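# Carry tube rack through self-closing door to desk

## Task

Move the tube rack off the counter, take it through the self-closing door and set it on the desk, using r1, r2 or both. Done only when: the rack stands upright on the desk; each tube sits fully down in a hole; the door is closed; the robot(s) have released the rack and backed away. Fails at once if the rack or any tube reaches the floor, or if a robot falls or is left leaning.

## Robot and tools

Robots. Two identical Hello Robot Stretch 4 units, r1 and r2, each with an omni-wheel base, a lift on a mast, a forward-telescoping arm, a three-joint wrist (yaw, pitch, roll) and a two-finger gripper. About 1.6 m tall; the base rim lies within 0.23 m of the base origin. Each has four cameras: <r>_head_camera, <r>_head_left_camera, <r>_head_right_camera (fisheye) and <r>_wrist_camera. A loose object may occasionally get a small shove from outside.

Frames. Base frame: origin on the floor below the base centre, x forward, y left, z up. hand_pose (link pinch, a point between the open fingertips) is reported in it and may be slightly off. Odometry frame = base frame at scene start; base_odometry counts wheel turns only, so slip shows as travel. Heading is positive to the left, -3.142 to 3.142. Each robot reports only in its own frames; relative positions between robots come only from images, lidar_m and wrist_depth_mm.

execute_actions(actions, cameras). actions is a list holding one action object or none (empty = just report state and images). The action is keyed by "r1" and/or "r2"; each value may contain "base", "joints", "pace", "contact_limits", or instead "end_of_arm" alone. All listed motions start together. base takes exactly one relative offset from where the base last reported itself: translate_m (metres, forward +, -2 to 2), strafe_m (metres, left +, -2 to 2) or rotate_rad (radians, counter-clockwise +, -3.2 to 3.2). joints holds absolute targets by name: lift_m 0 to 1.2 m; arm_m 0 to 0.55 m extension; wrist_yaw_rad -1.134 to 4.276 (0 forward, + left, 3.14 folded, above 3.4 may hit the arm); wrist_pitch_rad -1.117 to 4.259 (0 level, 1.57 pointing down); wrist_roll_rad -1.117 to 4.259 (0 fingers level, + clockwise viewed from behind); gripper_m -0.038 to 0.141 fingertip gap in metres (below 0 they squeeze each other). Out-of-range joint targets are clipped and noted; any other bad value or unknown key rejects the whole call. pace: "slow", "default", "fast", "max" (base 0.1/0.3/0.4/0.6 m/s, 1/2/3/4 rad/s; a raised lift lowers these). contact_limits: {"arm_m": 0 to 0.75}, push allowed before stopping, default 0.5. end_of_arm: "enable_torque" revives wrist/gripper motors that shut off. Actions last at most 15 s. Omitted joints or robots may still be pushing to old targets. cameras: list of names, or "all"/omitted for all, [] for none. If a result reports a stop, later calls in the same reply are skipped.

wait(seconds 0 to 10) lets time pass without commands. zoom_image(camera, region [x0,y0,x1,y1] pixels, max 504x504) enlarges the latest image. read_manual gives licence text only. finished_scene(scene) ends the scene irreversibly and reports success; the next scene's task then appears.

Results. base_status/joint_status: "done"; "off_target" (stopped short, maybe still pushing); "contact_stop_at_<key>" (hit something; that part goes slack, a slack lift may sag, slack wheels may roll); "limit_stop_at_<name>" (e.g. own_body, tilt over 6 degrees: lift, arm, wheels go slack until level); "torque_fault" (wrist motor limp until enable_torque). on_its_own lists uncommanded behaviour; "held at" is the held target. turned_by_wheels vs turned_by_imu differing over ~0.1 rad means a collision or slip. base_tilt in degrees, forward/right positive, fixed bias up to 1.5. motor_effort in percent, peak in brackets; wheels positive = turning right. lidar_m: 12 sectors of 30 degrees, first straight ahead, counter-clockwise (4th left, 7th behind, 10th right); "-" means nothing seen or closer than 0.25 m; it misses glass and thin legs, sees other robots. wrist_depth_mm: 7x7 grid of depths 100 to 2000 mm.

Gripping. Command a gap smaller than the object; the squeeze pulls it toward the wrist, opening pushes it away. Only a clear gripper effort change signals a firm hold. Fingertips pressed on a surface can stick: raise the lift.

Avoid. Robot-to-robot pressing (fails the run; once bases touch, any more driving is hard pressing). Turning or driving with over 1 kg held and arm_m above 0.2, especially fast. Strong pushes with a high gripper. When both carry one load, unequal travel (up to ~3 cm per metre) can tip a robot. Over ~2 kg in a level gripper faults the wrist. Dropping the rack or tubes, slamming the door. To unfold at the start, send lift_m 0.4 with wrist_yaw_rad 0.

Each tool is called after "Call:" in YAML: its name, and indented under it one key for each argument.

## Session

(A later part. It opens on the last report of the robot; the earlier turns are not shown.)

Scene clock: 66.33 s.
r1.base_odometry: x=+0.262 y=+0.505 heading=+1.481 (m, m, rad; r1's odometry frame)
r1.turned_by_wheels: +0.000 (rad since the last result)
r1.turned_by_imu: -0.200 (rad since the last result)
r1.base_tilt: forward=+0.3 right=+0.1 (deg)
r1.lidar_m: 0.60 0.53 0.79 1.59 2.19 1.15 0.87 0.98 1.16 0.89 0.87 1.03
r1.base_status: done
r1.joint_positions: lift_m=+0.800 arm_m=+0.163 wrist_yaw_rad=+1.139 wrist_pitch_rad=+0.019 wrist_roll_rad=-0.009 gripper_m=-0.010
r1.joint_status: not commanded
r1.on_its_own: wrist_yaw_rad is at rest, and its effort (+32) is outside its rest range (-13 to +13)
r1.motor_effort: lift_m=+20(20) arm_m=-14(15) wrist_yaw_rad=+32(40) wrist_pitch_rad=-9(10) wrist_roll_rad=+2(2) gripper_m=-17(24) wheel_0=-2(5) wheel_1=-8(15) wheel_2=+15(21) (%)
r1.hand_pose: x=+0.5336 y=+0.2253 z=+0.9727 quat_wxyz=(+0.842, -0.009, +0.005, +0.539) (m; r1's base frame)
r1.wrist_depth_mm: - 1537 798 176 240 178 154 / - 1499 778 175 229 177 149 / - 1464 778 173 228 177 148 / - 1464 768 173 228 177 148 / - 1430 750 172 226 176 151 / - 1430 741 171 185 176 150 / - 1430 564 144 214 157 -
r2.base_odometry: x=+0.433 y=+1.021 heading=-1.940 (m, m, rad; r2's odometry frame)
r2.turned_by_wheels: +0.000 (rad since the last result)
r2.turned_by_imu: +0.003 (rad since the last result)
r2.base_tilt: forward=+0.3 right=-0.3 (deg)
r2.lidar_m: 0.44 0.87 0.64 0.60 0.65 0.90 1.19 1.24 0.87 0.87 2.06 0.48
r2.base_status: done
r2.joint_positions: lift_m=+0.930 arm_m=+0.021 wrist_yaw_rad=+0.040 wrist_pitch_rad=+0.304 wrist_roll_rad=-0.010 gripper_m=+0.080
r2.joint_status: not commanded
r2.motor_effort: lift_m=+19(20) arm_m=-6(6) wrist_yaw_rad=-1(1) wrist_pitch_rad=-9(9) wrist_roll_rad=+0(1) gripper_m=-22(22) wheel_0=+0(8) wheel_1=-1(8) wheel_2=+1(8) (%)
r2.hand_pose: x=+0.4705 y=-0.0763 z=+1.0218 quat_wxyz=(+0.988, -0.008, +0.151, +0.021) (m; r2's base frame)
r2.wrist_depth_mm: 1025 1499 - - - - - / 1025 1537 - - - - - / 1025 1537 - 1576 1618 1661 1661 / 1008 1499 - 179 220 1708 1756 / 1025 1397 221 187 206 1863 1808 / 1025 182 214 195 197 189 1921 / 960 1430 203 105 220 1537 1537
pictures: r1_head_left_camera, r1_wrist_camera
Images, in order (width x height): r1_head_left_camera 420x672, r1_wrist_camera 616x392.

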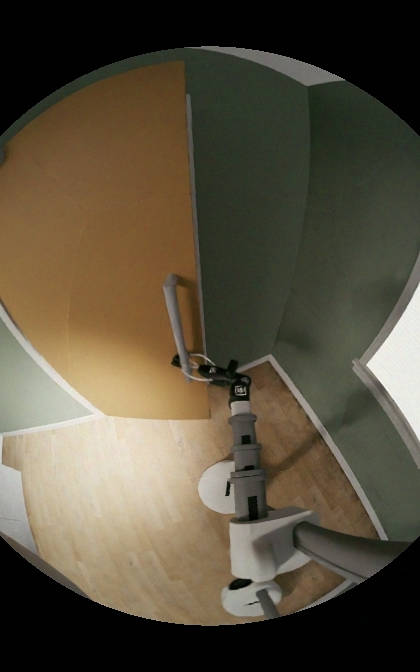

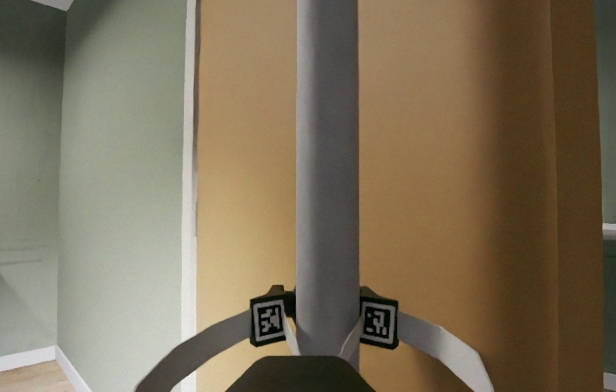

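Call:
execute_actions:
  actions:
    - {"r1":{"base":{"translate_m":-0.2},"joints":{"arm_m":0.03},"pace":"slow"},"r2":{"base":{"strafe_m":0.2}}}
  cameras: ["r1_wrist_camera","r1_head_left_camera"]

Scene clock: 73.90 s.
r1.base_odometry: x=+0.244 y=+0.306 heading=+1.482 (m, m, rad; r1's odometry frame)
r1.turned_by_wheels: +0.000 (rad since the last result)
r1.turned_by_imu: -0.134 (rad since the last result)
r1.base_tilt: forward=+0.3 right=+0.1 (deg)
r1.lidar_m: 0.45 0.42 0.67 1.47 2.08 2.13 1.05 0.98 1.45 1.04 1.00 1.10
r1.base_status: done
r1.joint_positions: lift_m=+0.800 arm_m=+0.033 wrist_yaw_rad=+1.142 wrist_pitch_rad=+0.020 wrist_roll_rad=-0.009 gripper_m=-0.010
r1.joint_status: all done
r1.on_its_own: wrist_yaw_rad is at rest, and its effort (+23) is outside its rest range (-13 to +13)
r1.motor_effort: lift_m=+20(20) arm_m=-15(16) wrist_yaw_rad=+23(33) wrist_pitch_rad=-13(12) wrist_roll_rad=+2(2) gripper_m=-19(19) wheel_0=+0(3) wheel_1=-12(16) wheel_2=+17(22) (%)
r1.hand_pose: x=+0.4031 y=+0.2259 z=+0.9722 quat_wxyz=(+0.841, -0.009, +0.006, +0.540) (m; r1's base frame)
r1.wrist_depth_mm: - 1537 1138 180 242 169 - / - 1537 1118 179 242 169 142 / - 1499 1138 178 241 169 141 / - 1499 1138 177 240 169 141 / - 1464 1098 176 239 168 141 / - 1430 1098 174 202 167 140 / - 1430 820 169 223 153 -
r2.base_odometry: x=+0.620 y=+0.949 heading=-1.939 (m, m, rad; r2's odometry frame)
r2.turned_by_wheels: +0.000 (rad since the last result)
r2.turned_by_imu: +0.000 (rad since the last result)
r2.base_tilt: forward=+0.3 right=-0.3 (deg)
r2.lidar_m: 0.44 0.59 0.41 0.41 0.43 0.62 1.18 1.26 1.06 0.95 2.25 0.46
r2.base_status: done
r2.joint_positions: lift_m=+0.930 arm_m=+0.021 wrist_yaw_rad=+0.040 wrist_pitch_rad=+0.304 wrist_roll_rad=-0.010 gripper_m=+0.080
r2.joint_status: not commanded
r2.motor_effort: lift_m=+20(20) arm_m=-6(6) wrist_yaw_rad=-1(1) wrist_pitch_rad=-11(9) wrist_roll_rad=+1(1) gripper_m=-23(24) wheel_0=+2(8) wheel_1=+1(9) wheel_2=+0(1) (%)
r2.hand_pose: x=+0.4705 y=-0.0763 z=+1.0218 quat_wxyz=(+0.988, -0.008, +0.151, +0.021) (m; r2's base frame)
r2.wrist_depth_mm: 732 1078 - - - - - / 741 1078 - - - - - / 732 1078 - 1576 1661 1661 1661 / 732 1098 - 179 213 1708 1756 / 732 1025 221 186 206 1808 1863 / 723 182 213 195 197 189 1808 / 699 1078 203 105 219 1537 1537
pictures: r1_head_left_camera, r1_wrist_camera
Images, in order (width x height): r1_head_left_camera 420x672, r1_wrist_camera 616x392.

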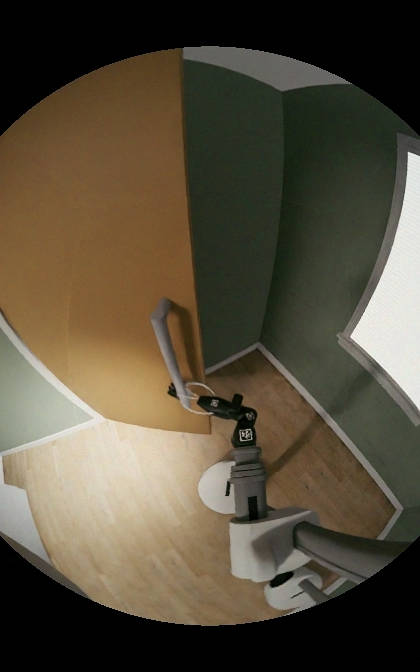

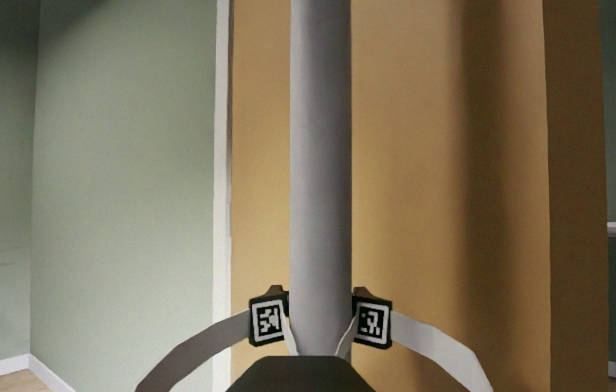

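Call:
execute_actions:
  actions: []

Scene clock: 82.03 s.
r1.base_odometry: x=+0.244 y=+0.306 heading=+1.482 (m, m, rad; r1's odometry frame)
r1.turned_by_wheels: +0.000 (rad since the last result)
r1.turned_by_imu: +0.000 (rad since the last result)
r1.base_tilt: forward=+0.4 right=+0.2 (deg)
r1.lidar_m: 0.47 0.40 0.68 1.46 2.06 2.17 1.05 0.99 1.47 1.06 1.00 1.09
r1.base_status: done
r1.joint_positions: lift_m=+0.800 arm_m=+0.033 wrist_yaw_rad=+1.142 wrist_pitch_rad=+0.020 wrist_roll_rad=-0.009 gripper_m=-0.010
r1.joint_status: all done
r1.on_its_own: wrist_yaw_rad is at rest, and its effort (+23) is outside its rest range (-13 to +13)
r1.motor_effort: lift_m=+20(20) arm_m=-15(16) wrist_yaw_rad=+23(33) wrist_pitch_rad=-14(12) wrist_roll_rad=+2(2) gripper_m=-19(19) wheel_0=+0(3) wheel_1=-12(16) wheel_2=+17(22) (%)
r1.hand_pose: x=+0.4031 y=+0.2259 z=+0.9722 quat_wxyz=(+0.841, -0.009, +0.006, +0.540) (m; r1's base frame)
r1.wrist_depth_mm: - 1537 1138 180 242 169 - / - 1499 1160 179 242 169 142 / - 1499 1138 178 242 169 141 / - 1499 1118 177 239 169 141 / - 1464 1118 176 240 169 140 / - 1464 1098 175 202 168 140 / - 1464 820 169 223 153 -
r2.base_odometry: x=+0.620 y=+0.949 heading=-1.939 (m, m, rad; r2's odometry frame)
r2.turned_by_wheels: +0.000 (rad since the last result)
r2.turned_by_imu: +0.000 (rad since the last result)
r2.base_tilt: forward=+0.3 right=-0.3 (deg)
r2.lidar_m: 0.41 0.59 0.42 0.40 0.43 0.63 1.18 1.25 1.05 0.96 2.26 0.48
r2.base_status: done
r2.joint_positions: lift_m=+0.930 arm_m=+0.021 wrist_yaw_rad=+0.040 wrist_pitch_rad=+0.304 wrist_roll_rad=-0.010 gripper_m=+0.080
r2.joint_status: not commanded
r2.motor_effort: lift_m=+19(20) arm_m=-6(6) wrist_yaw_rad=-1(1) wrist_pitch_rad=-10(9) wrist_roll_rad=+1(1) gripper_m=-24(24) wheel_0=+2(8) wheel_1=+1(9) wheel_2=+0(1) (%)
r2.hand_pose: x=+0.4705 y=-0.0763 z=+1.0218 quat_wxyz=(+0.988, -0.008, +0.151, +0.021) (m; r2's base frame)
r2.wrist_depth_mm: 741 1098 - - - - - / 741 1098 - - - - - / 732 1078 - 1618 1708 1661 1618 / 732 1098 - 179 215 1756 1756 / 732 1008 222 187 206 1808 1808 / 732 182 213 195 197 188 1863 / 699 1078 203 105 220 1537 1537
pictures: r1_head_camera, r1_head_left_camera, r1_head_right_camera, r1_wrist_camera, r2_head_camera, r2_head_left_camera, r2_head_right_camera, r2_wrist_camera
Images, in order (width x height): r1_head_camera 420x560, r1_head_left_camera 420x672, r1_head_right_camera 420x672, r1_wrist_camera 616x392, r2_head_camera 420x560, r2_head_left_camera 420x672, r2_head_right_camera 420x672, r2_wrist_camera 616x392.

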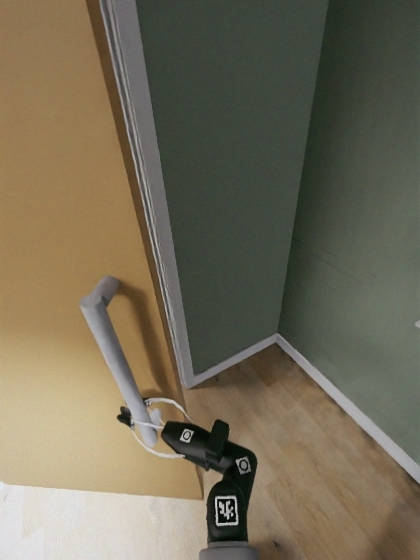

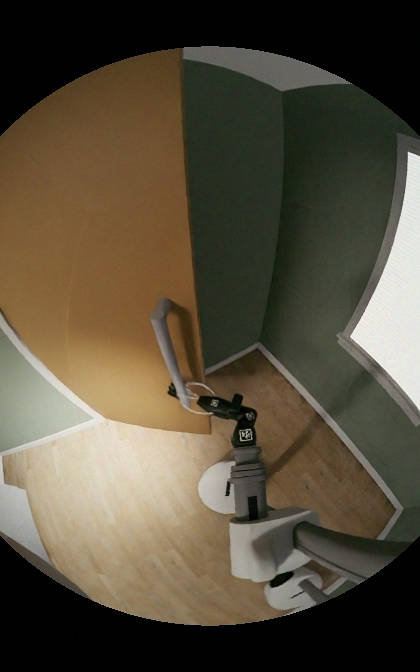

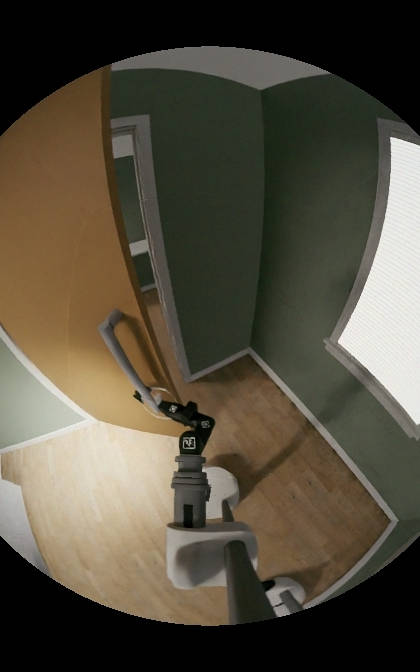

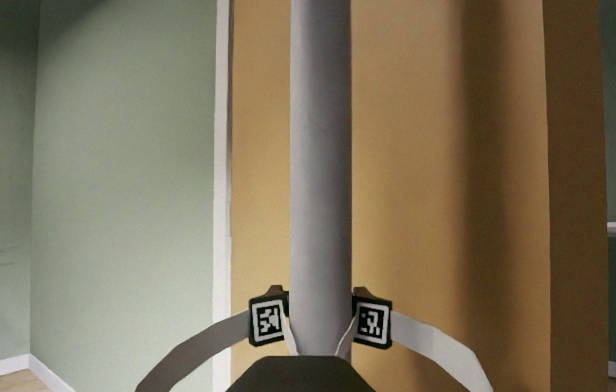

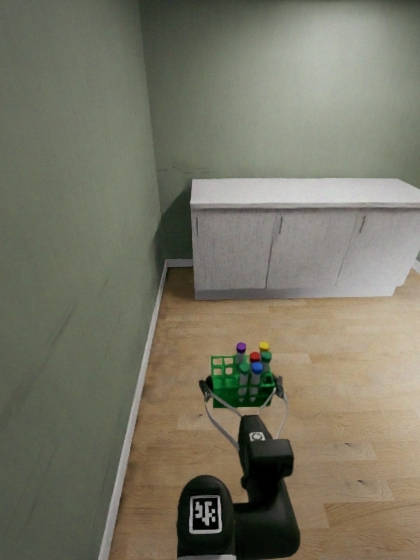

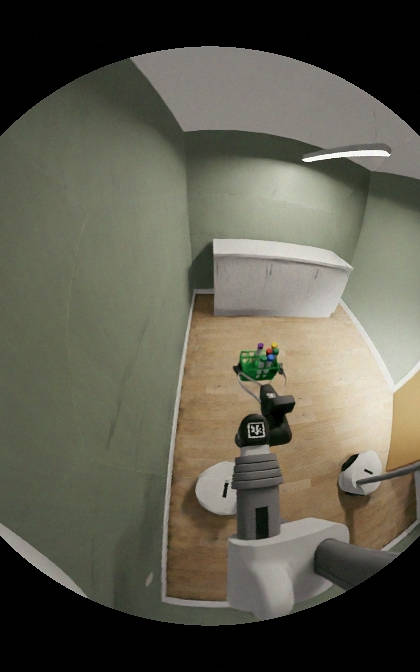

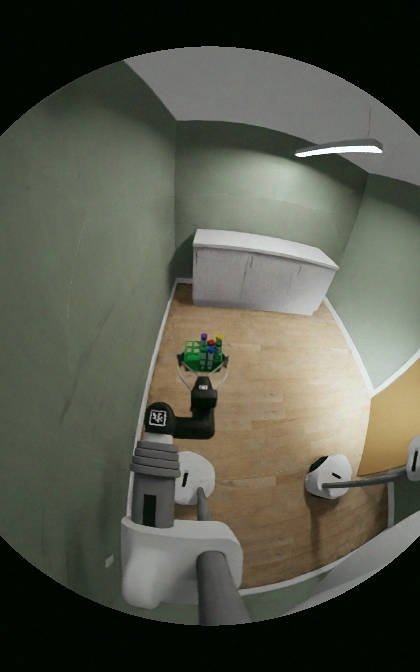

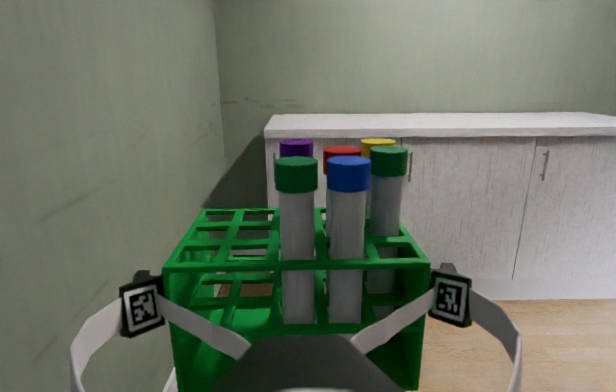

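Call:
execute_actions:
  actions:
    - {"r1":{"base":{"translate_m":-0.2},"joints":{"wrist_yaw_rad":1.08},"pace":"slow"}}
  cameras: ["r1_head_left_camera","r1_wrist_camera"]

Scene clock: 87.40 s.
r1.base_odometry: x=+0.226 y=+0.108 heading=+1.482 (m, m, rad; r1's odometry frame)
r1.turned_by_wheels: +0.000 (rad since the last result)
r1.turned_by_imu: -0.078 (rad since the last result)
r1.base_tilt: forward=+0.4 right=+0.0 (deg)
r1.lidar_m: 0.46 0.41 0.71 1.46 1.94 2.01 1.05 0.90 1.56 1.22 1.12 1.15
r1.base_status: done
r1.joint_positions: lift_m=+0.800 arm_m=+0.032 wrist_yaw_rad=+1.073 wrist_pitch_rad=+0.020 wrist_roll_rad=-0.009 gripper_m=-0.010
r1.joint_status: all done
r1.on_its_own: wrist_yaw_rad is at rest, and its effort (+19) is outside its rest range (-13 to +13)
r1.motor_effort: lift_m=+20(20) arm_m=-13(15) wrist_yaw_rad=+19(28) wrist_pitch_rad=-14(13) wrist_roll_rad=+3(2) gripper_m=-22(19) wheel_0=+1(9) wheel_1=-12(14) wheel_2=+16(23) (%)
r1.hand_pose: x=+0.4178 y=+0.2117 z=+0.9722 quat_wxyz=(+0.859, -0.009, +0.006, +0.511) (m; r1's base frame)
r1.wrist_depth_mm: 1661 1336 1118 180 238 169 146 / 1618 1336 1118 179 238 170 146 / 1618 1336 1098 178 237 170 145 / 1576 1308 1078 177 237 169 144 / 1576 1308 1060 176 236 169 143 / 1576 1308 1042 175 201 168 142 / 1576 1255 699 169 220 154 -
r2.base_odometry: x=+0.620 y=+0.949 heading=-1.939 (m, m, rad; r2's odometry frame)
r2.turned_by_wheels: +0.000 (rad since the last result)
r2.turned_by_imu: +0.000 (rad since the last result)
r2.base_tilt: forward=+0.4 right=-0.3 (deg)
r2.lidar_m: 0.44 0.59 0.41 0.40 0.42 0.62 1.17 1.23 1.70 0.89 2.29 0.46
r2.base_status: not commanded
r2.joint_positions: lift_m=+0.930 arm_m=+0.021 wrist_yaw_rad=+0.040 wrist_pitch_rad=+0.304 wrist_roll_rad=-0.010 gripper_m=+0.080
r2.joint_status: not commanded
r2.motor_effort: lift_m=+19(19) arm_m=-6(6) wrist_yaw_rad=-2(2) wrist_pitch_rad=-10(10) wrist_roll_rad=+0(1) gripper_m=-22(22) wheel_0=+2(2) wheel_1=+1(1) wheel_2=+0(0) (%)
r2.hand_pose: x=+0.4705 y=-0.0763 z=+1.0218 quat_wxyz=(+0.988, -0.008, +0.151, +0.021) (m; r2's base frame)
r2.wrist_depth_mm: 741 1118 - - - - - / 741 1098 - - - - - / 732 1098 - 1661 1661 1661 1661 / 723 1098 - 180 216 1708 1708 / 732 1025 223 187 206 1808 1863 / 732 182 213 195 197 189 1863 / 699 1098 202 105 220 1576 1537
pictures: r1_head_left_camera, r1_wrist_camera
Images, in order (width x height): r1_head_left_camera 420x672, r1_wrist_camera 616x392.

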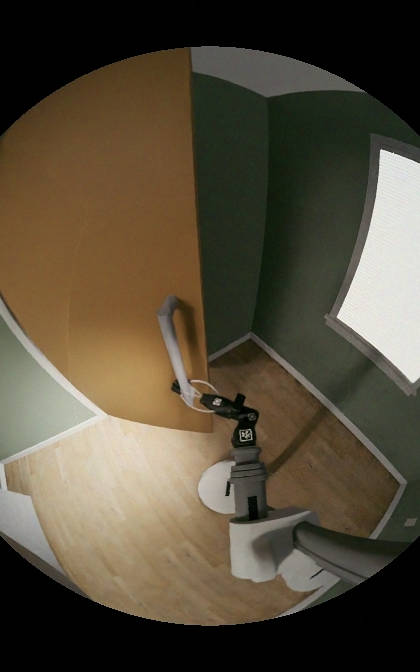

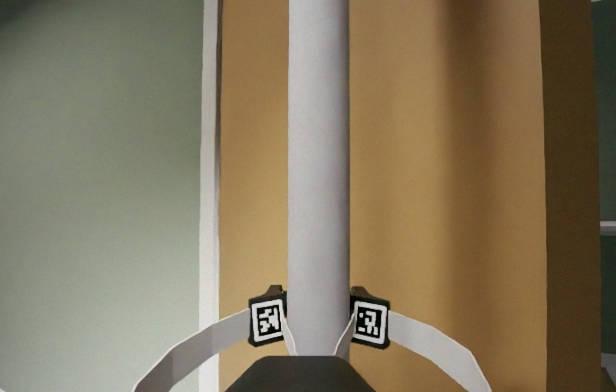

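Works well; repeat.

Call:
execute_actions:
  actions:
    - {"r1":{"base":{"translate_m":-0.25},"joints":{"wrist_yaw_rad":1.0},"pace":"slow"}}
  cameras: ["r1_head_left_camera","r1_wrist_camera"]

Scene clock: 92.47 s.
r1.base_odometry: x=+0.204 y=-0.141 heading=+1.482 (m, m, rad; r1's odometry frame)
r1.turned_by_wheels: +0.000 (rad since the last result)
r1.turned_by_imu: +0.024 (rad since the last result)
r1.base_tilt: forward=+0.3 right=+0.0 (deg)
r1.lidar_m: 0.43 0.41 0.88 1.64 1.81 1.88 0.87 0.80 0.82 1.32 1.24 1.29
r1.base_status: done
r1.joint_positions: lift_m=+0.800 arm_m=+0.032 wrist_yaw_rad=+0.994 wrist_pitch_rad=+0.020 wrist_roll_rad=-0.009 gripper_m=-0.010
r1.joint_status: all done
r1.on_its_own: wrist_yaw_rad is at rest, and its effort (+18) is outside its rest range (-13 to +13)
r1.motor_effort: lift_m=+20(20) arm_m=-13(13) wrist_yaw_rad=+18(25) wrist_pitch_rad=-13(14) wrist_roll_rad=+1(2) gripper_m=-22(23) wheel_0=-1(8) wheel_1=-10(16) wheel_2=+17(20) (%)
r1.hand_pose: x=+0.4339 y=+0.1940 z=+0.9723 quat_wxyz=(+0.879, -0.009, +0.007, +0.477) (m; r1's base frame)
r1.wrist_depth_mm: 1708 1397 1205 180 244 163 - / 1618 1397 1205 179 246 163 136 / 1618 1397 1205 178 245 163 135 / 1618 1397 1205 177 244 163 135 / 1618 1336 1182 176 243 163 134 / 1576 1366 1160 175 200 162 133 / 1576 1366 1098 170 224 146 -
r2.base_odometry: x=+0.620 y=+0.949 heading=-1.939 (m, m, rad; r2's odometry frame)
r2.turned_by_wheels: +0.000 (rad since the last result)
r2.turned_by_imu: +0.000 (rad since the last result)
r2.base_tilt: forward=+0.3 right=-0.4 (deg)
r2.lidar_m: 0.44 0.59 0.42 0.40 0.42 0.61 1.18 1.22 1.72 0.78 0.91 0.49
r2.base_status: not commanded
r2.joint_positions: lift_m=+0.930 arm_m=+0.021 wrist_yaw_rad=+0.040 wrist_pitch_rad=+0.304 wrist_roll_rad=-0.010 gripper_m=+0.080
r2.joint_status: not commanded
r2.motor_effort: lift_m=+20(19) arm_m=-6(6) wrist_yaw_rad=-1(2) wrist_pitch_rad=-9(10) wrist_roll_rad=+0(0) gripper_m=-22(25) wheel_0=+2(2) wheel_1=+0(0) wheel_2=+0(0) (%)
r2.hand_pose: x=+0.4705 y=-0.0763 z=+1.0218 quat_wxyz=(+0.988, -0.008, +0.151, +0.021) (m; r2's base frame)
r2.wrist_depth_mm: 732 1078 - - - - - / 741 1098 - - - - - / 732 1098 - 1618 1618 1661 1661 / 732 1098 - 180 216 1708 1756 / 732 1025 222 186 205 1808 1808 / 732 182 213 195 197 189 1921 / 691 1098 202 105 220 1537 1537
pictures: r1_head_left_camera, r1_wrist_camera
Images, in order (width x height): r1_head_left_camera 420x672, r1_wrist_camera 616x392.

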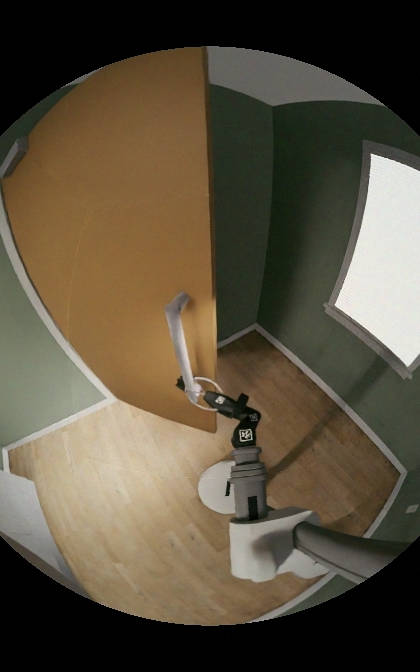

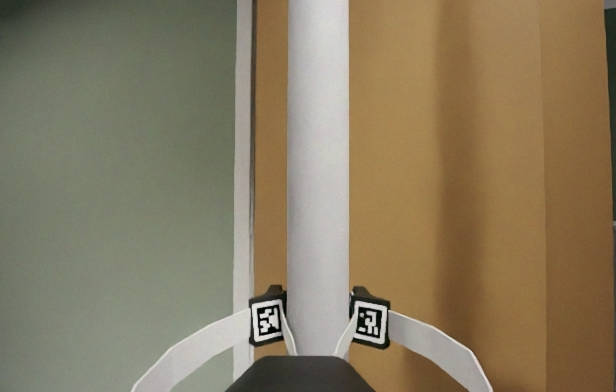

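Call:
execute_actions:
  actions:
    - {"r1":{"base":{"strafe_m":0.09},"joints":{"wrist_yaw_rad":0.77,"arm_m":0.0},"pace":"slow"}}
  cameras: ["r1_head_left_camera","r1_wrist_camera"]

Scene clock: 99.10 s.
r1.base_odometry: x=+0.114 y=-0.133 heading=+1.480 (m, m, rad; r1's odometry frame)
r1.turned_by_wheels: -0.002 (rad since the last result)
r1.turned_by_imu: -0.031 (rad since the last result)
r1.base_tilt: forward=+0.4 right=+0.2 (deg)
r1.lidar_m: 0.40 0.51 0.88 1.50 1.80 1.83 0.96 0.85 0.88 1.40 1.30 1.33
r1.base_status: done
r1.joint_positions: lift_m=+0.800 arm_m=+0.002 wrist_yaw_rad=+0.744 wrist_pitch_rad=+0.019 wrist_roll_rad=-0.008 gripper_m=-0.010
r1.joint_status: wrist_yaw_rad off_target (ended at +0.744, target +0.770); the others done
r1.on_its_own: wrist_yaw_rad is at rest, and its effort (+74) is outside its rest range (-13 to +13)
r1.motor_effort: lift_m=+20(20) arm_m=-9(14) wrist_yaw_rad=+74(86) wrist_pitch_rad=-11(14) wrist_roll_rad=+0(2) gripper_m=-12(21) wheel_0=-20(22) wheel_1=-4(9) wheel_2=-4(20) (%)
r1.hand_pose: x=+0.4442 y=+0.1311 z=+0.9726 quat_wxyz=(+0.931, -0.007, +0.007, +0.364) (m; r1's base frame)
r1.wrist_depth_mm: 1060 1025 530 336 221 195 168 / 1042 1025 521 334 221 194 168 / 1060 991 512 330 220 194 168 / 1060 991 512 330 220 193 167 / 1042 976 504 329 219 192 167 / 1025 991 500 194 173 186 166 / 1042 976 433 162 179 175 165
r2.base_odometry: x=+0.620 y=+0.949 heading=-1.939 (m, m, rad; r2's odometry frame)
r2.turned_by_wheels: +0.000 (rad since the last result)
r2.turned_by_imu: +0.000 (rad since the last result)
r2.base_tilt: forward=+0.4 right=-0.3 (deg)
r2.lidar_m: 0.42 0.58 0.42 0.40 0.43 0.62 1.18 1.24 1.72 0.87 0.94 0.49
r2.base_status: not commanded
r2.joint_positions: lift_m=+0.930 arm_m=+0.021 wrist_yaw_rad=+0.040 wrist_pitch_rad=+0.304 wrist_roll_rad=-0.010 gripper_m=+0.080
r2.joint_status: not commanded
r2.motor_effort: lift_m=+20(19) arm_m=-6(6) wrist_yaw_rad=-1(1) wrist_pitch_rad=-9(11) wrist_roll_rad=+0(1) gripper_m=-24(22) wheel_0=+2(2) wheel_1=+1(1) wheel_2=+0(0) (%)
r2.hand_pose: x=+0.4705 y=-0.0763 z=+1.0218 quat_wxyz=(+0.988, -0.008, +0.151, +0.021) (m; r2's base frame)
r2.wrist_depth_mm: 732 1078 - - - - - / 732 1098 - - - - - / 741 1098 - 1618 1661 1708 1661 / 723 1098 - 180 216 1756 1756 / 732 1025 222 186 206 1808 1808 / 732 182 213 195 197 189 1921 / 699 1078 202 105 220 1537 1537
pictures: r1_head_left_camera, r1_wrist_camera
Images, in order (width x height): r1_head_left_camera 420x672, r1_wrist_camera 616x392.

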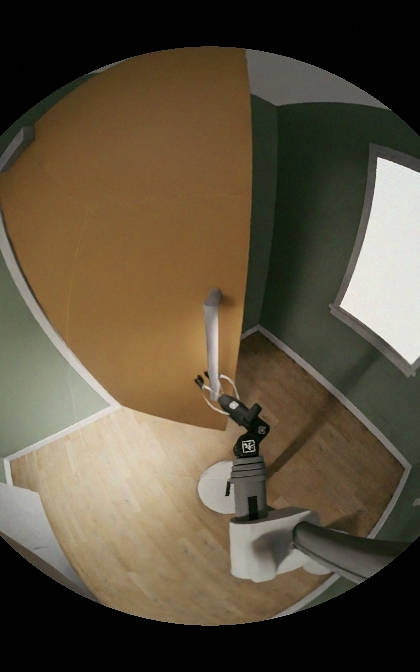

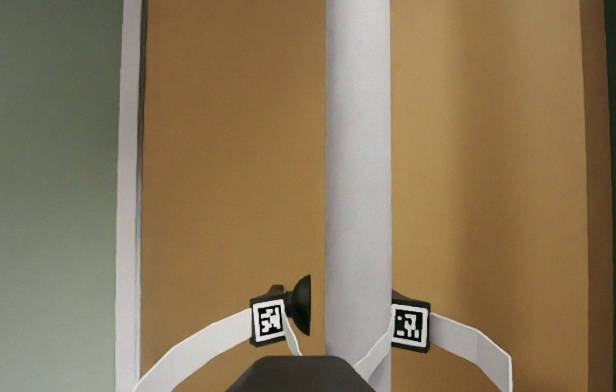

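Too much load; back up to relieve it.

Call:
execute_actions:
  actions:
    - {"r1":{"base":{"translate_m":-0.15},"joints":{"wrist_yaw_rad":0.7},"pace":"slow"}}
  cameras: ["r1_head_left_camera","r1_wrist_camera"]

Scene clock: 103.13 s.
r1.base_odometry: x=+0.101 y=-0.281 heading=+1.481 (m, m, rad; r1's odometry frame)
r1.turned_by_wheels: +0.001 (rad since the last result)
r1.turned_by_imu: -0.062 (rad since the last result)
r1.base_tilt: forward=+0.4 right=+0.2 (deg)
r1.lidar_m: 0.38 0.43 0.93 1.49 1.65 1.71 1.53 0.84 0.81 1.57 1.39 1.42
r1.base_status: done
r1.joint_positions: lift_m=+0.800 arm_m=+0.002 wrist_yaw_rad=+0.705 wrist_pitch_rad=+0.019 wrist_roll_rad=-0.009 gripper_m=-0.009
r1.joint_status: all done
r1.on_its_own: wrist_yaw_rad is at rest, and its effort (-15) is outside its rest range (-13 to +13)
r1.motor_effort: lift_m=+20(20) arm_m=-9(9) wrist_yaw_rad=-15(73) wrist_pitch_rad=-9(11) wrist_roll_rad=+0(1) gripper_m=-20(20) wheel_0=+2(22) wheel_1=-10(14) wheel_2=+18(18) (%)
r1.hand_pose: x=+0.4492 y=+0.1203 z=+0.9726 quat_wxyz=(+0.938, -0.007, +0.007, +0.345) (m; r1's base frame)
r1.wrist_depth_mm: 1078 1060 539 180 229 177 960 / 1078 1060 530 180 228 177 946 / 1060 1025 521 178 228 177 946 / 1042 1008 512 178 227 176 946 / 1060 1025 512 177 225 175 554 / 1025 1008 462 176 200 175 544 / 1042 1008 462 146 213 163 175
r2.base_odometry: x=+0.620 y=+0.949 heading=-1.939 (m, m, rad; r2's odometry frame)
r2.turned_by_wheels: +0.000 (rad since the last result)
r2.turned_by_imu: +0.000 (rad since the last result)
r2.base_tilt: forward=+0.4 right=-0.3 (deg)
r2.lidar_m: 0.42 0.58 0.42 0.40 0.43 0.60 1.17 1.24 1.72 0.79 0.82 0.47
r2.base_status: not commanded
r2.joint_positions: lift_m=+0.930 arm_m=+0.021 wrist_yaw_rad=+0.040 wrist_pitch_rad=+0.304 wrist_roll_rad=-0.010 gripper_m=+0.080
r2.joint_status: not commanded
r2.motor_effort: lift_m=+20(20) arm_m=-6(5) wrist_yaw_rad=-2(2) wrist_pitch_rad=-11(10) wrist_roll_rad=+1(0) gripper_m=-22(22) wheel_0=+2(2) wheel_1=+1(1) wheel_2=+0(0) (%)
r2.hand_pose: x=+0.4705 y=-0.0763 z=+1.0218 quat_wxyz=(+0.988, -0.008, +0.151, +0.021) (m; r2's base frame)
r2.wrist_depth_mm: 732 1098 - - - - - / 741 1098 - - - - - / 732 1078 - 1661 1618 1661 1618 / 732 1098 - 179 216 1756 1756 / 723 1008 222 187 206 1863 1808 / 732 182 213 195 197 189 1863 / 699 1078 202 105 220 1537 1537
pictures: r1_head_left_camera, r1_wrist_camera
Images, in order (width x height): r1_head_left_camera 420x672, r1_wrist_camera 616x392.

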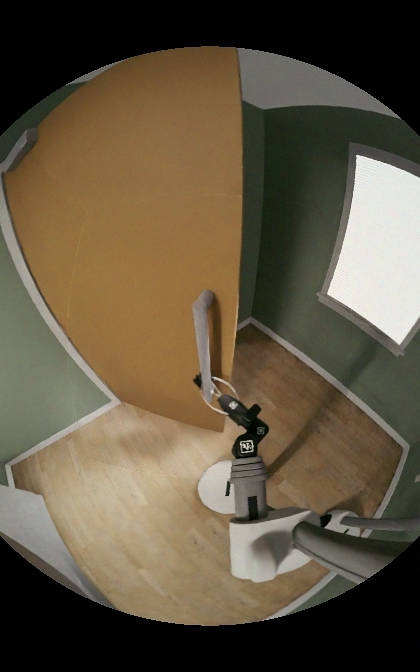

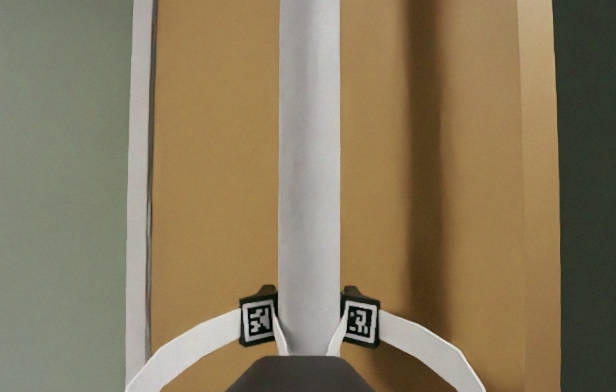

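Call:
execute_actions:
  actions:
    - {"r1":{"base":{"translate_m":-0.24},"joints":{"arm_m":0.2},"pace":"slow"}}
  cameras: ["r1_head_left_camera","r1_wrist_camera"]

Call:
execute_actions:
  actions:
    - {"r1":{"base":{"strafe_m":0.09},"joints":{"arm_m":0.1,"wrist_yaw_rad":0.64},"pace":"slow"}}
  cameras: ["r1_head_left_camera","r1_wrist_camera"]

Scene clock: 115.90 s.
r1.base_odometry: x=+0.079 y=-0.520 heading=+1.482 (m, m, rad; r1's odometry frame)
r1.turned_by_wheels: +0.001 (rad since the last result)
r1.turned_by_imu: +0.024 (rad since the last result)
r1.base_tilt: forward=+0.4 right=+0.1 (deg)
r1.lidar_m: 0.59 0.75 1.37 1.67 1.52 1.54 1.33 0.66 0.68 1.60 1.53 1.57
r1.base_status: done
r1.joint_positions: lift_m=+0.800 arm_m=+0.201 wrist_yaw_rad=+0.702 wrist_pitch_rad=+0.017 wrist_roll_rad=-0.008 gripper_m=-0.010
r1.joint_status: all done
r1.motor_effort: lift_m=+20(20) arm_m=-3(6) wrist_yaw_rad=-5(14) wrist_pitch_rad=-3(10) wrist_roll_rad=+0(1) gripper_m=-18(20) wheel_0=+1(1) wheel_1=-7(12) wheel_2=+21(19) (%)
r1.hand_pose: x=+0.6482 y=+0.1194 z=+0.9732 quat_wxyz=(+0.939, -0.007, +0.007, +0.344) (m; r1's base frame)
r1.wrist_depth_mm: 1098 1098 621 179 229 174 172 / 1118 1078 609 178 229 173 564 / 1098 1078 603 178 228 174 554 / 1098 1078 591 177 228 173 549 / 1078 1060 591 175 226 172 549 / 1078 1060 525 175 199 171 544 / 1078 1042 517 152 214 159 162
r2.base_odometry: x=+0.620 y=+0.949 heading=-1.939 (m, m, rad; r2's odometry frame)
r2.turned_by_wheels: +0.000 (rad since the last result)
r2.turned_by_imu: +0.001 (rad since the last result)
r2.base_tilt: forward=+0.4 right=-0.3 (deg)
r2.lidar_m: 0.44 0.59 0.42 0.41 0.42 0.61 1.17 1.24 1.70 0.76 0.66 0.50
r2.base_status: not commanded
r2.joint_positions: lift_m=+0.930 arm_m=+0.021 wrist_yaw_rad=+0.040 wrist_pitch_rad=+0.304 wrist_roll_rad=-0.010 gripper_m=+0.080
r2.joint_status: not commanded
r2.motor_effort: lift_m=+20(20) arm_m=-6(6) wrist_yaw_rad=-2(1) wrist_pitch_rad=-11(11) wrist_roll_rad=+0(1) gripper_m=-20(23) wheel_0=+2(2) wheel_1=+1(0) wheel_2=+0(0) (%)
r2.hand_pose: x=+0.4705 y=-0.0763 z=+1.0218 quat_wxyz=(+0.988, -0.008, +0.151, +0.021) (m; r2's base frame)
r2.wrist_depth_mm: 732 1098 - - - - - / 741 1098 - - - - - / 741 1098 - 1618 1661 1661 1661 / 732 1078 - 180 216 1756 1808 / 741 1025 222 187 206 1808 1808 / 732 182 213 195 197 189 1863 / 699 1078 202 105 220 1537 1537
pictures: r1_head_left_camera, r1_wrist_camera
Images, in order (width x height): r1_head_left_camera 420x672, r1_wrist_camera 616x392.

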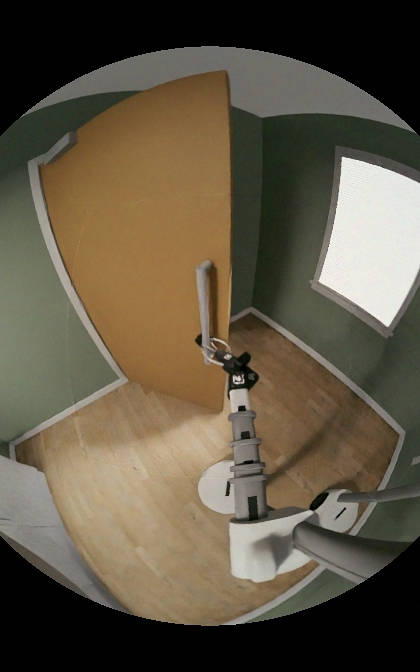

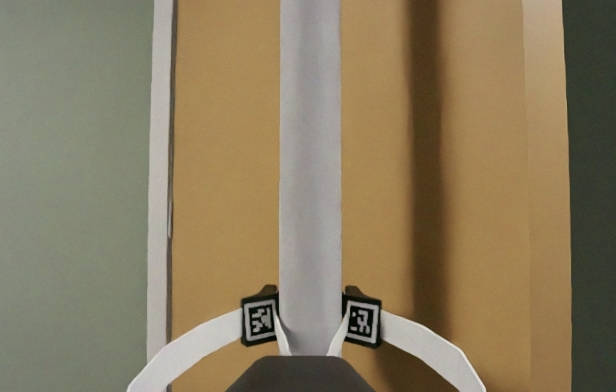

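Scene clock: 118.20 s.
r1.base_odometry: x=-0.010 y=-0.511 heading=+1.480 (m, m, rad; r1's odometry frame)
r1.turned_by_wheels: -0.002 (rad since the last result)
r1.turned_by_imu: -0.024 (rad since the last result)
r1.base_tilt: forward=+0.3 right=+0.1 (deg)
r1.lidar_m: 0.49 0.68 1.32 1.61 1.45 1.49 1.41 0.69 0.75 0.92 1.60 1.65
r1.base_status: done
r1.joint_positions: lift_m=+0.800 arm_m=+0.102 wrist_yaw_rad=+0.620 wrist_pitch_rad=+0.017 wrist_roll_rad=-0.009 gripper_m=-0.010
r1.joint_status: all done
r1.on_its_own: wrist_yaw_rad is at rest, and its effort (+56) is outside its rest range (-13 to +13)
r1.motor_effort: lift_m=+20(20) arm_m=-11(16) wrist_yaw_rad=+56(59) wrist_pitch_rad=-4(4) wrist_roll_rad=+0(0) gripper_m=-13(19) wheel_0=-18(20) wheel_1=-5(6) wheel_2=+0(18) (%)
r1.hand_pose: x=+0.5584 y=+0.0965 z=+0.9732 quat_wxyz=(+0.952, -0.007, +0.007, +0.305) (m; r1's base frame)
r1.wrist_depth_mm: 1042 1042 603 345 223 186 158 / 1042 1042 597 343 223 185 158 / 1025 1042 591 342 222 185 158 / 1042 1025 580 338 220 185 158 / 1008 1025 569 178 220 185 157 / 1025 1025 574 177 180 182 157 / 1025 1008 469 163 209 165 156
r2.base_odometry: x=+0.620 y=+0.949 heading=-1.939 (m, m, rad; r2's odometry frame)
r2.turned_by_wheels: +0.000 (rad since the last result)
r2.turned_by_imu: +0.000 (rad since the last result)
r2.base_tilt: forward=+0.4 right=-0.3 (deg)
r2.lidar_m: 0.44 0.57 0.42 0.39 0.44 0.61 1.18 1.23 1.71 1.09 0.79 0.49
r2.base_status: not commanded
r2.joint_positions: lift_m=+0.930 arm_m=+0.021 wrist_yaw_rad=+0.040 wrist_pitch_rad=+0.304 wrist_roll_rad=-0.010 gripper_m=+0.080
r2.joint_status: not commanded
r2.motor_effort: lift_m=+19(19) arm_m=-6(6) wrist_yaw_rad=-1(1) wrist_pitch_rad=-8(9) wrist_roll_rad=+1(1) gripper_m=-25(23) wheel_0=+2(2) wheel_1=+1(1) wheel_2=+0(0) (%)
r2.hand_pose: x=+0.4705 y=-0.0763 z=+1.0218 quat_wxyz=(+0.988, -0.008, +0.151, +0.021) (m; r2's base frame)
r2.wrist_depth_mm: 741 1138 - - - - - / 741 1118 - - - - - / 723 1098 - 1576 1661 1661 1618 / 732 1098 - 180 216 1708 1756 / 741 1025 222 187 206 1808 1808 / 732 182 213 195 196 189 1863 / 683 1098 202 105 220 1537 1537
pictures: r1_head_left_camera, r1_wrist_camera
Images, in order (width x height): r1_head_left_camera 420x672, r1_wrist_camera 616x392.

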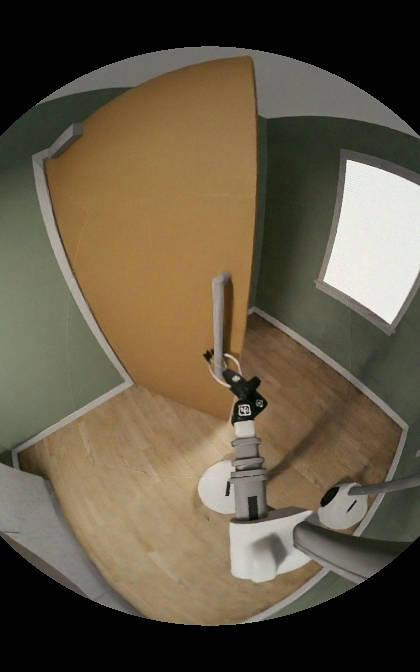

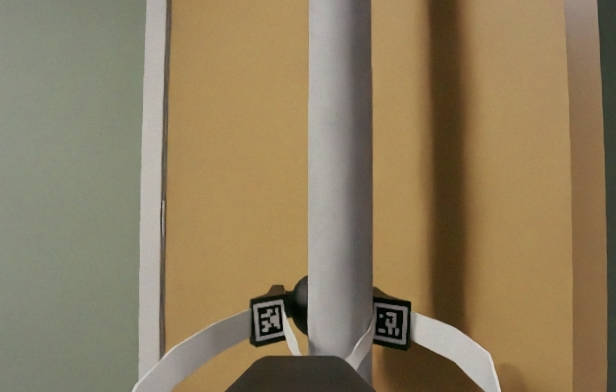

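Call:
execute_actions:
  actions:
    - {"r1":{"base":{"strafe_m":0.05},"joints":{"arm_m":0.0,"wrist_yaw_rad":0.58},"pace":"slow"},"r2":{"base":{"rotate_rad":-1.58},"pace":"slow"}}
  cameras: ["r1_head_left_camera","r1_wrist_camera","r2_head_camera","r2_head_left_camera"]

Scene clock: 123.73 s.
r1.base_odometry: x=-0.060 y=-0.507 heading=+1.480 (m, m, rad; r1's odometry frame)
r1.turned_by_wheels: +0.000 (rad since the last result)
r1.turned_by_imu: -0.003 (rad since the last result)
r1.base_tilt: forward=+0.3 right=+0.1 (deg)
r1.lidar_m: 0.38 0.57 1.26 1.55 1.42 1.46 1.45 1.32 0.82 0.65 1.64 1.67
r1.base_status: done
r1.joint_positions: lift_m=+0.800 arm_m=+0.003 wrist_yaw_rad=+0.577 wrist_pitch_rad=+0.018 wrist_roll_rad=-0.009 gripper_m=-0.010
r1.joint_status: all done
r1.motor_effort: lift_m=+20(20) arm_m=-14(17) wrist_yaw_rad=+7(61) wrist_pitch_rad=-7(8) wrist_roll_rad=+1(1) gripper_m=-17(16) wheel_0=-7(20) wheel_1=-3(3) wheel_2=+5(7) (%)
r1.hand_pose: x=+0.4631 y=+0.0842 z=+0.9729 quat_wxyz=(+0.959, -0.007, +0.007, +0.285) (m; r1's base frame)
r1.wrist_depth_mm: 1078 1078 759 177 231 170 158 / 1060 1078 741 176 229 170 157 / 1060 1060 732 176 229 170 155 / 1060 1060 715 174 229 170 154 / 1042 1060 707 173 228 169 153 / 1025 1042 609 173 198 168 152 / 1025 1042 504 168 214 156 151
r2.base_odometry: x=+0.620 y=+0.949 heading=+2.764 (m, m, rad; r2's odometry frame)
r2.turned_by_wheels: -1.579 (rad since the last result)
r2.turned_by_imu: -1.597 (rad since the last result)
r2.base_tilt: forward=+0.4 right=-0.3 (deg)
r2.lidar_m: 0.43 0.83 1.99 1.62 0.59 0.44 0.40 0.44 0.60 1.19 1.23 0.47
r2.base_status: done
r2.joint_positions: lift_m=+0.930 arm_m=+0.021 wrist_yaw_rad=+0.040 wrist_pitch_rad=+0.304 wrist_roll_rad=-0.010 gripper_m=+0.080
r2.joint_status: not commanded
r2.motor_effort: lift_m=+19(19) arm_m=-6(6) wrist_yaw_rad=-1(1) wrist_pitch_rad=-9(9) wrist_roll_rad=+1(0) gripper_m=-25(22) wheel_0=+3(5) wheel_1=+3(6) wheel_2=+3(8) (%)
r2.hand_pose: x=+0.4705 y=-0.0764 z=+1.0218 quat_wxyz=(+0.988, -0.008, +0.151, +0.020) (m; r2's base frame)
r2.wrist_depth_mm: 1708 1708 - - 1756 1708 1576 / 1756 1756 - - 1863 1756 1576 / 759 878 - - 1863 1921 1537 / - - - 180 232 - 1576 / - - 222 186 206 - 1576 / 1863 182 213 196 197 189 1576 / 1537 1576 203 105 220 1537 1464
pictures: r1_head_left_camera, r1_wrist_camera, r2_head_camera, r2_head_left_camera
Images, in order (width x height): r1_head_left_camera 420x672, r1_wrist_camera 616x392, r2_head_camera 420x560, r2_head_left_camera 420x672.

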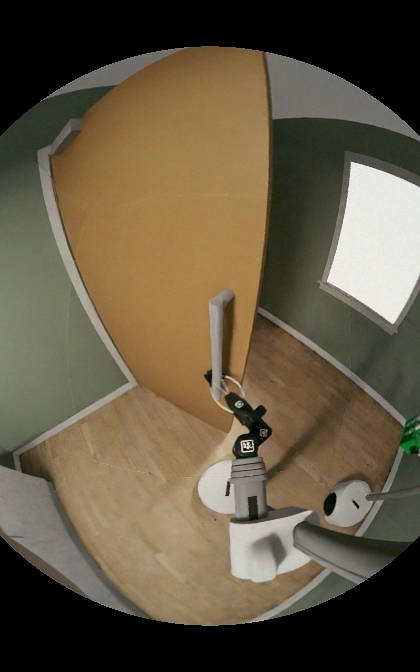

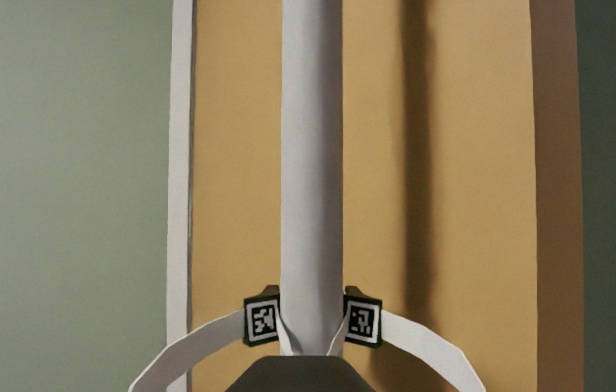

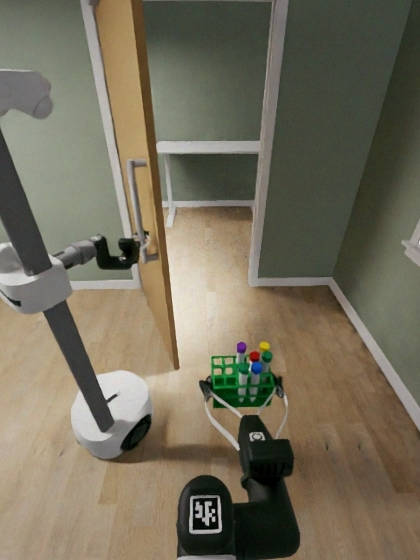

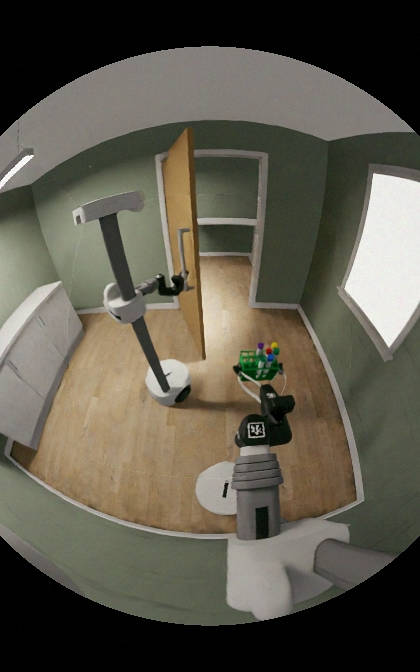

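Call:
execute_actions:
  actions:
    - {"r1":{"base":{"translate_m":-0.2},"joints":{"arm_m":0.17},"pace":"slow"},"r2":{"base":{"strafe_m":-0.12},"pace":"slow"}}
  cameras: []

Call:
execute_actions:
  actions:
    - {"r1":{"base":{"strafe_m":0.08},"joints":{"arm_m":0.08,"wrist_yaw_rad":0.5},"pace":"slow"}}
  cameras: ["r1_wrist_camera","r2_head_camera"]

Scene clock: 132.47 s.
r1.base_odometry: x=-0.078 y=-0.705 heading=+1.481 (m, m, rad; r1's odometry frame)
r1.turned_by_wheels: +0.001 (rad since the last result)
r1.turned_by_imu: +0.009 (rad since the last result)
r1.base_tilt: forward=+0.5 right=+0.0 (deg)
r1.lidar_m: 0.58 0.80 1.43 1.44 1.28 1.33 1.28 1.16 0.90 0.78 0.78 1.81
r1.base_status: done
r1.joint_positions: lift_m=+0.800 arm_m=+0.171 wrist_yaw_rad=+0.585 wrist_pitch_rad=+0.017 wrist_roll_rad=-0.009 gripper_m=-0.009
r1.joint_status: all done
r1.on_its_own: wrist_yaw_rad is at rest, and its effort (-16) is outside its rest range (-13 to +13)
r1.motor_effort: lift_m=+20(20) arm_m=-4(15) wrist_yaw_rad=-16(18) wrist_pitch_rad=-5(8) wrist_roll_rad=+0(1) gripper_m=-19(21) wheel_0=+1(9) wheel_1=-7(9) wheel_2=+19(23) (%)
r1.hand_pose: x=+0.6304 y=+0.0864 z=+0.9731 quat_wxyz=(+0.957, -0.007, +0.007, +0.288) (m; r1's base frame)
r1.wrist_depth_mm: 1098 1098 960 182 229 166 155 / 1060 1118 960 180 230 166 154 / 1078 1078 931 180 229 165 153 / 1060 1078 917 179 228 165 151 / 1060 1078 891 178 228 165 150 / 1042 1078 741 176 195 163 149 / 1060 1060 723 142 213 150 634
r2.base_odometry: x=+0.664 y=+1.061 heading=+2.765 (m, m, rad; r2's odometry frame)
r2.turned_by_wheels: +0.000 (rad since the last result)
r2.turned_by_imu: +0.001 (rad since the last result)
r2.base_tilt: forward=+0.3 right=-0.2 (deg)
r2.lidar_m: 0.41 0.86 0.84 1.62 0.59 0.44 0.41 0.43 0.62 1.06 1.10 0.48
r2.base_status: done
r2.joint_positions: lift_m=+0.930 arm_m=+0.021 wrist_yaw_rad=+0.040 wrist_pitch_rad=+0.304 wrist_roll_rad=-0.010 gripper_m=+0.080
r2.joint_status: not commanded
r2.motor_effort: lift_m=+20(20) arm_m=-5(6) wrist_yaw_rad=-2(1) wrist_pitch_rad=-9(9) wrist_roll_rad=+0(0) gripper_m=-22(23) wheel_0=+3(7) wheel_1=-3(7) wheel_2=+1(2) (%)
r2.hand_pose: x=+0.4705 y=-0.0764 z=+1.0218 quat_wxyz=(+0.988, -0.008, +0.151, +0.020) (m; r2's base frame)
r2.wrist_depth_mm: 1661 1708 - - 1708 1708 1397 / 1808 1808 - - 1808 1863 1397 / 798 1808 - - 1863 1921 1397 / - 1921 - 179 233 - 1430 / - - 222 186 206 - 1397 / 1921 182 213 195 197 189 1397 / 1576 1499 202 105 220 1537 1430
pictures: none
No camera images: the call's "cameras" was empty. Leave "cameras" out to get every camera's image.

Scene clock: 134.63 s.
r1.base_odometry: x=-0.158 y=-0.698 heading=+1.481 (m, m, rad; r1's odometry frame)
r1.turned_by_wheels: +0.000 (rad since the last result)
r1.turned_by_imu: +0.010 (rad since the last result)
r1.base_tilt: forward=+0.4 right=+0.2 (deg)
r1.lidar_m: 0.48 0.76 1.38 1.38 1.24 1.26 1.34 1.22 0.99 0.87 0.86 1.88
r1.base_status: done
r1.joint_positions: lift_m=+0.800 arm_m=+0.083 wrist_yaw_rad=+0.503 wrist_pitch_rad=+0.018 wrist_roll_rad=-0.008 gripper_m=-0.010
r1.joint_status: all done
r1.motor_effort: lift_m=+20(20) arm_m=-16(18) wrist_yaw_rad=-9(45) wrist_pitch_rad=-5(6) wrist_roll_rad=+1(1) gripper_m=-18(22) wheel_0=-4(12) wheel_1=-2(3) wheel_2=+7(18) (%)
r1.hand_pose: x=+0.5486 y=+0.0624 z=+0.9730 quat_wxyz=(+0.969, -0.006, +0.007, +0.249) (m; r1's base frame)
r1.wrist_depth_mm: 1078 1098 1118 180 231 164 707 / 1060 1098 1098 179 230 164 146 / 1060 1078 1078 178 230 164 146 / 1042 1060 1098 177 229 163 145 / 1042 1078 1060 176 229 163 142 / 1060 1078 854 175 194 162 142 / 1025 1042 831 147 213 149 141
r2.base_odometry: x=+0.664 y=+1.061 heading=+2.765 (m, m, rad; r2's odometry frame)
r2.turned_by_wheels: +0.000 (rad since the last result)
r2.turned_by_imu: +0.000 (rad since the last result)
r2.base_tilt: forward=+0.4 right=-0.3 (deg)
r2.lidar_m: 0.43 0.95 0.94 1.61 0.60 0.44 0.41 0.43 0.61 1.06 1.12 0.47
r2.base_status: not commanded
r2.joint_positions: lift_m=+0.930 arm_m=+0.021 wrist_yaw_rad=+0.040 wrist_pitch_rad=+0.304 wrist_roll_rad=-0.010 gripper_m=+0.080
r2.joint_status: not commanded
r2.motor_effort: lift_m=+19(20) arm_m=-6(6) wrist_yaw_rad=-1(1) wrist_pitch_rad=-11(9) wrist_roll_rad=+1(1) gripper_m=-22(22) wheel_0=+2(2) wheel_1=-2(3) wheel_2=+1(1) (%)
r2.hand_pose: x=+0.4705 y=-0.0764 z=+1.0218 quat_wxyz=(+0.988, -0.008, +0.151, +0.020) (m; r2's base frame)
r2.wrist_depth_mm: 904 1537 - - 1708 1756 1397 / 1756 1430 - - 1808 1756 1430 / 991 1366 - - 1921 1863 1397 / - 1281 - 180 213 - 1430 / - 1229 222 185 206 - 1397 / 1921 182 213 195 197 189 1397 / 1537 1430 203 105 219 1537 1397
pictures: r1_wrist_camera, r2_head_camera
Images, in order (width x height): r1_wrist_camera 616x392, r2_head_camera 420x560.

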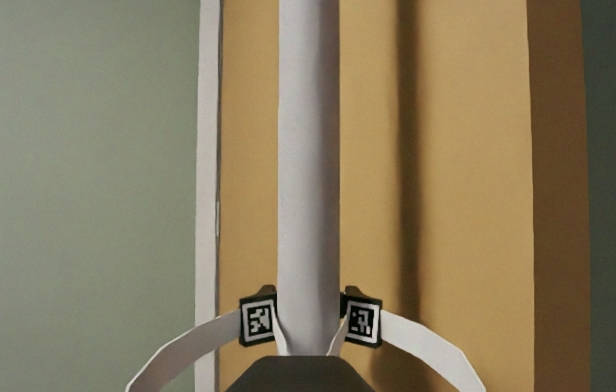

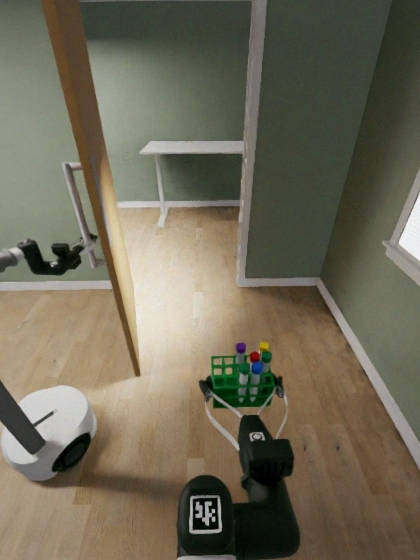

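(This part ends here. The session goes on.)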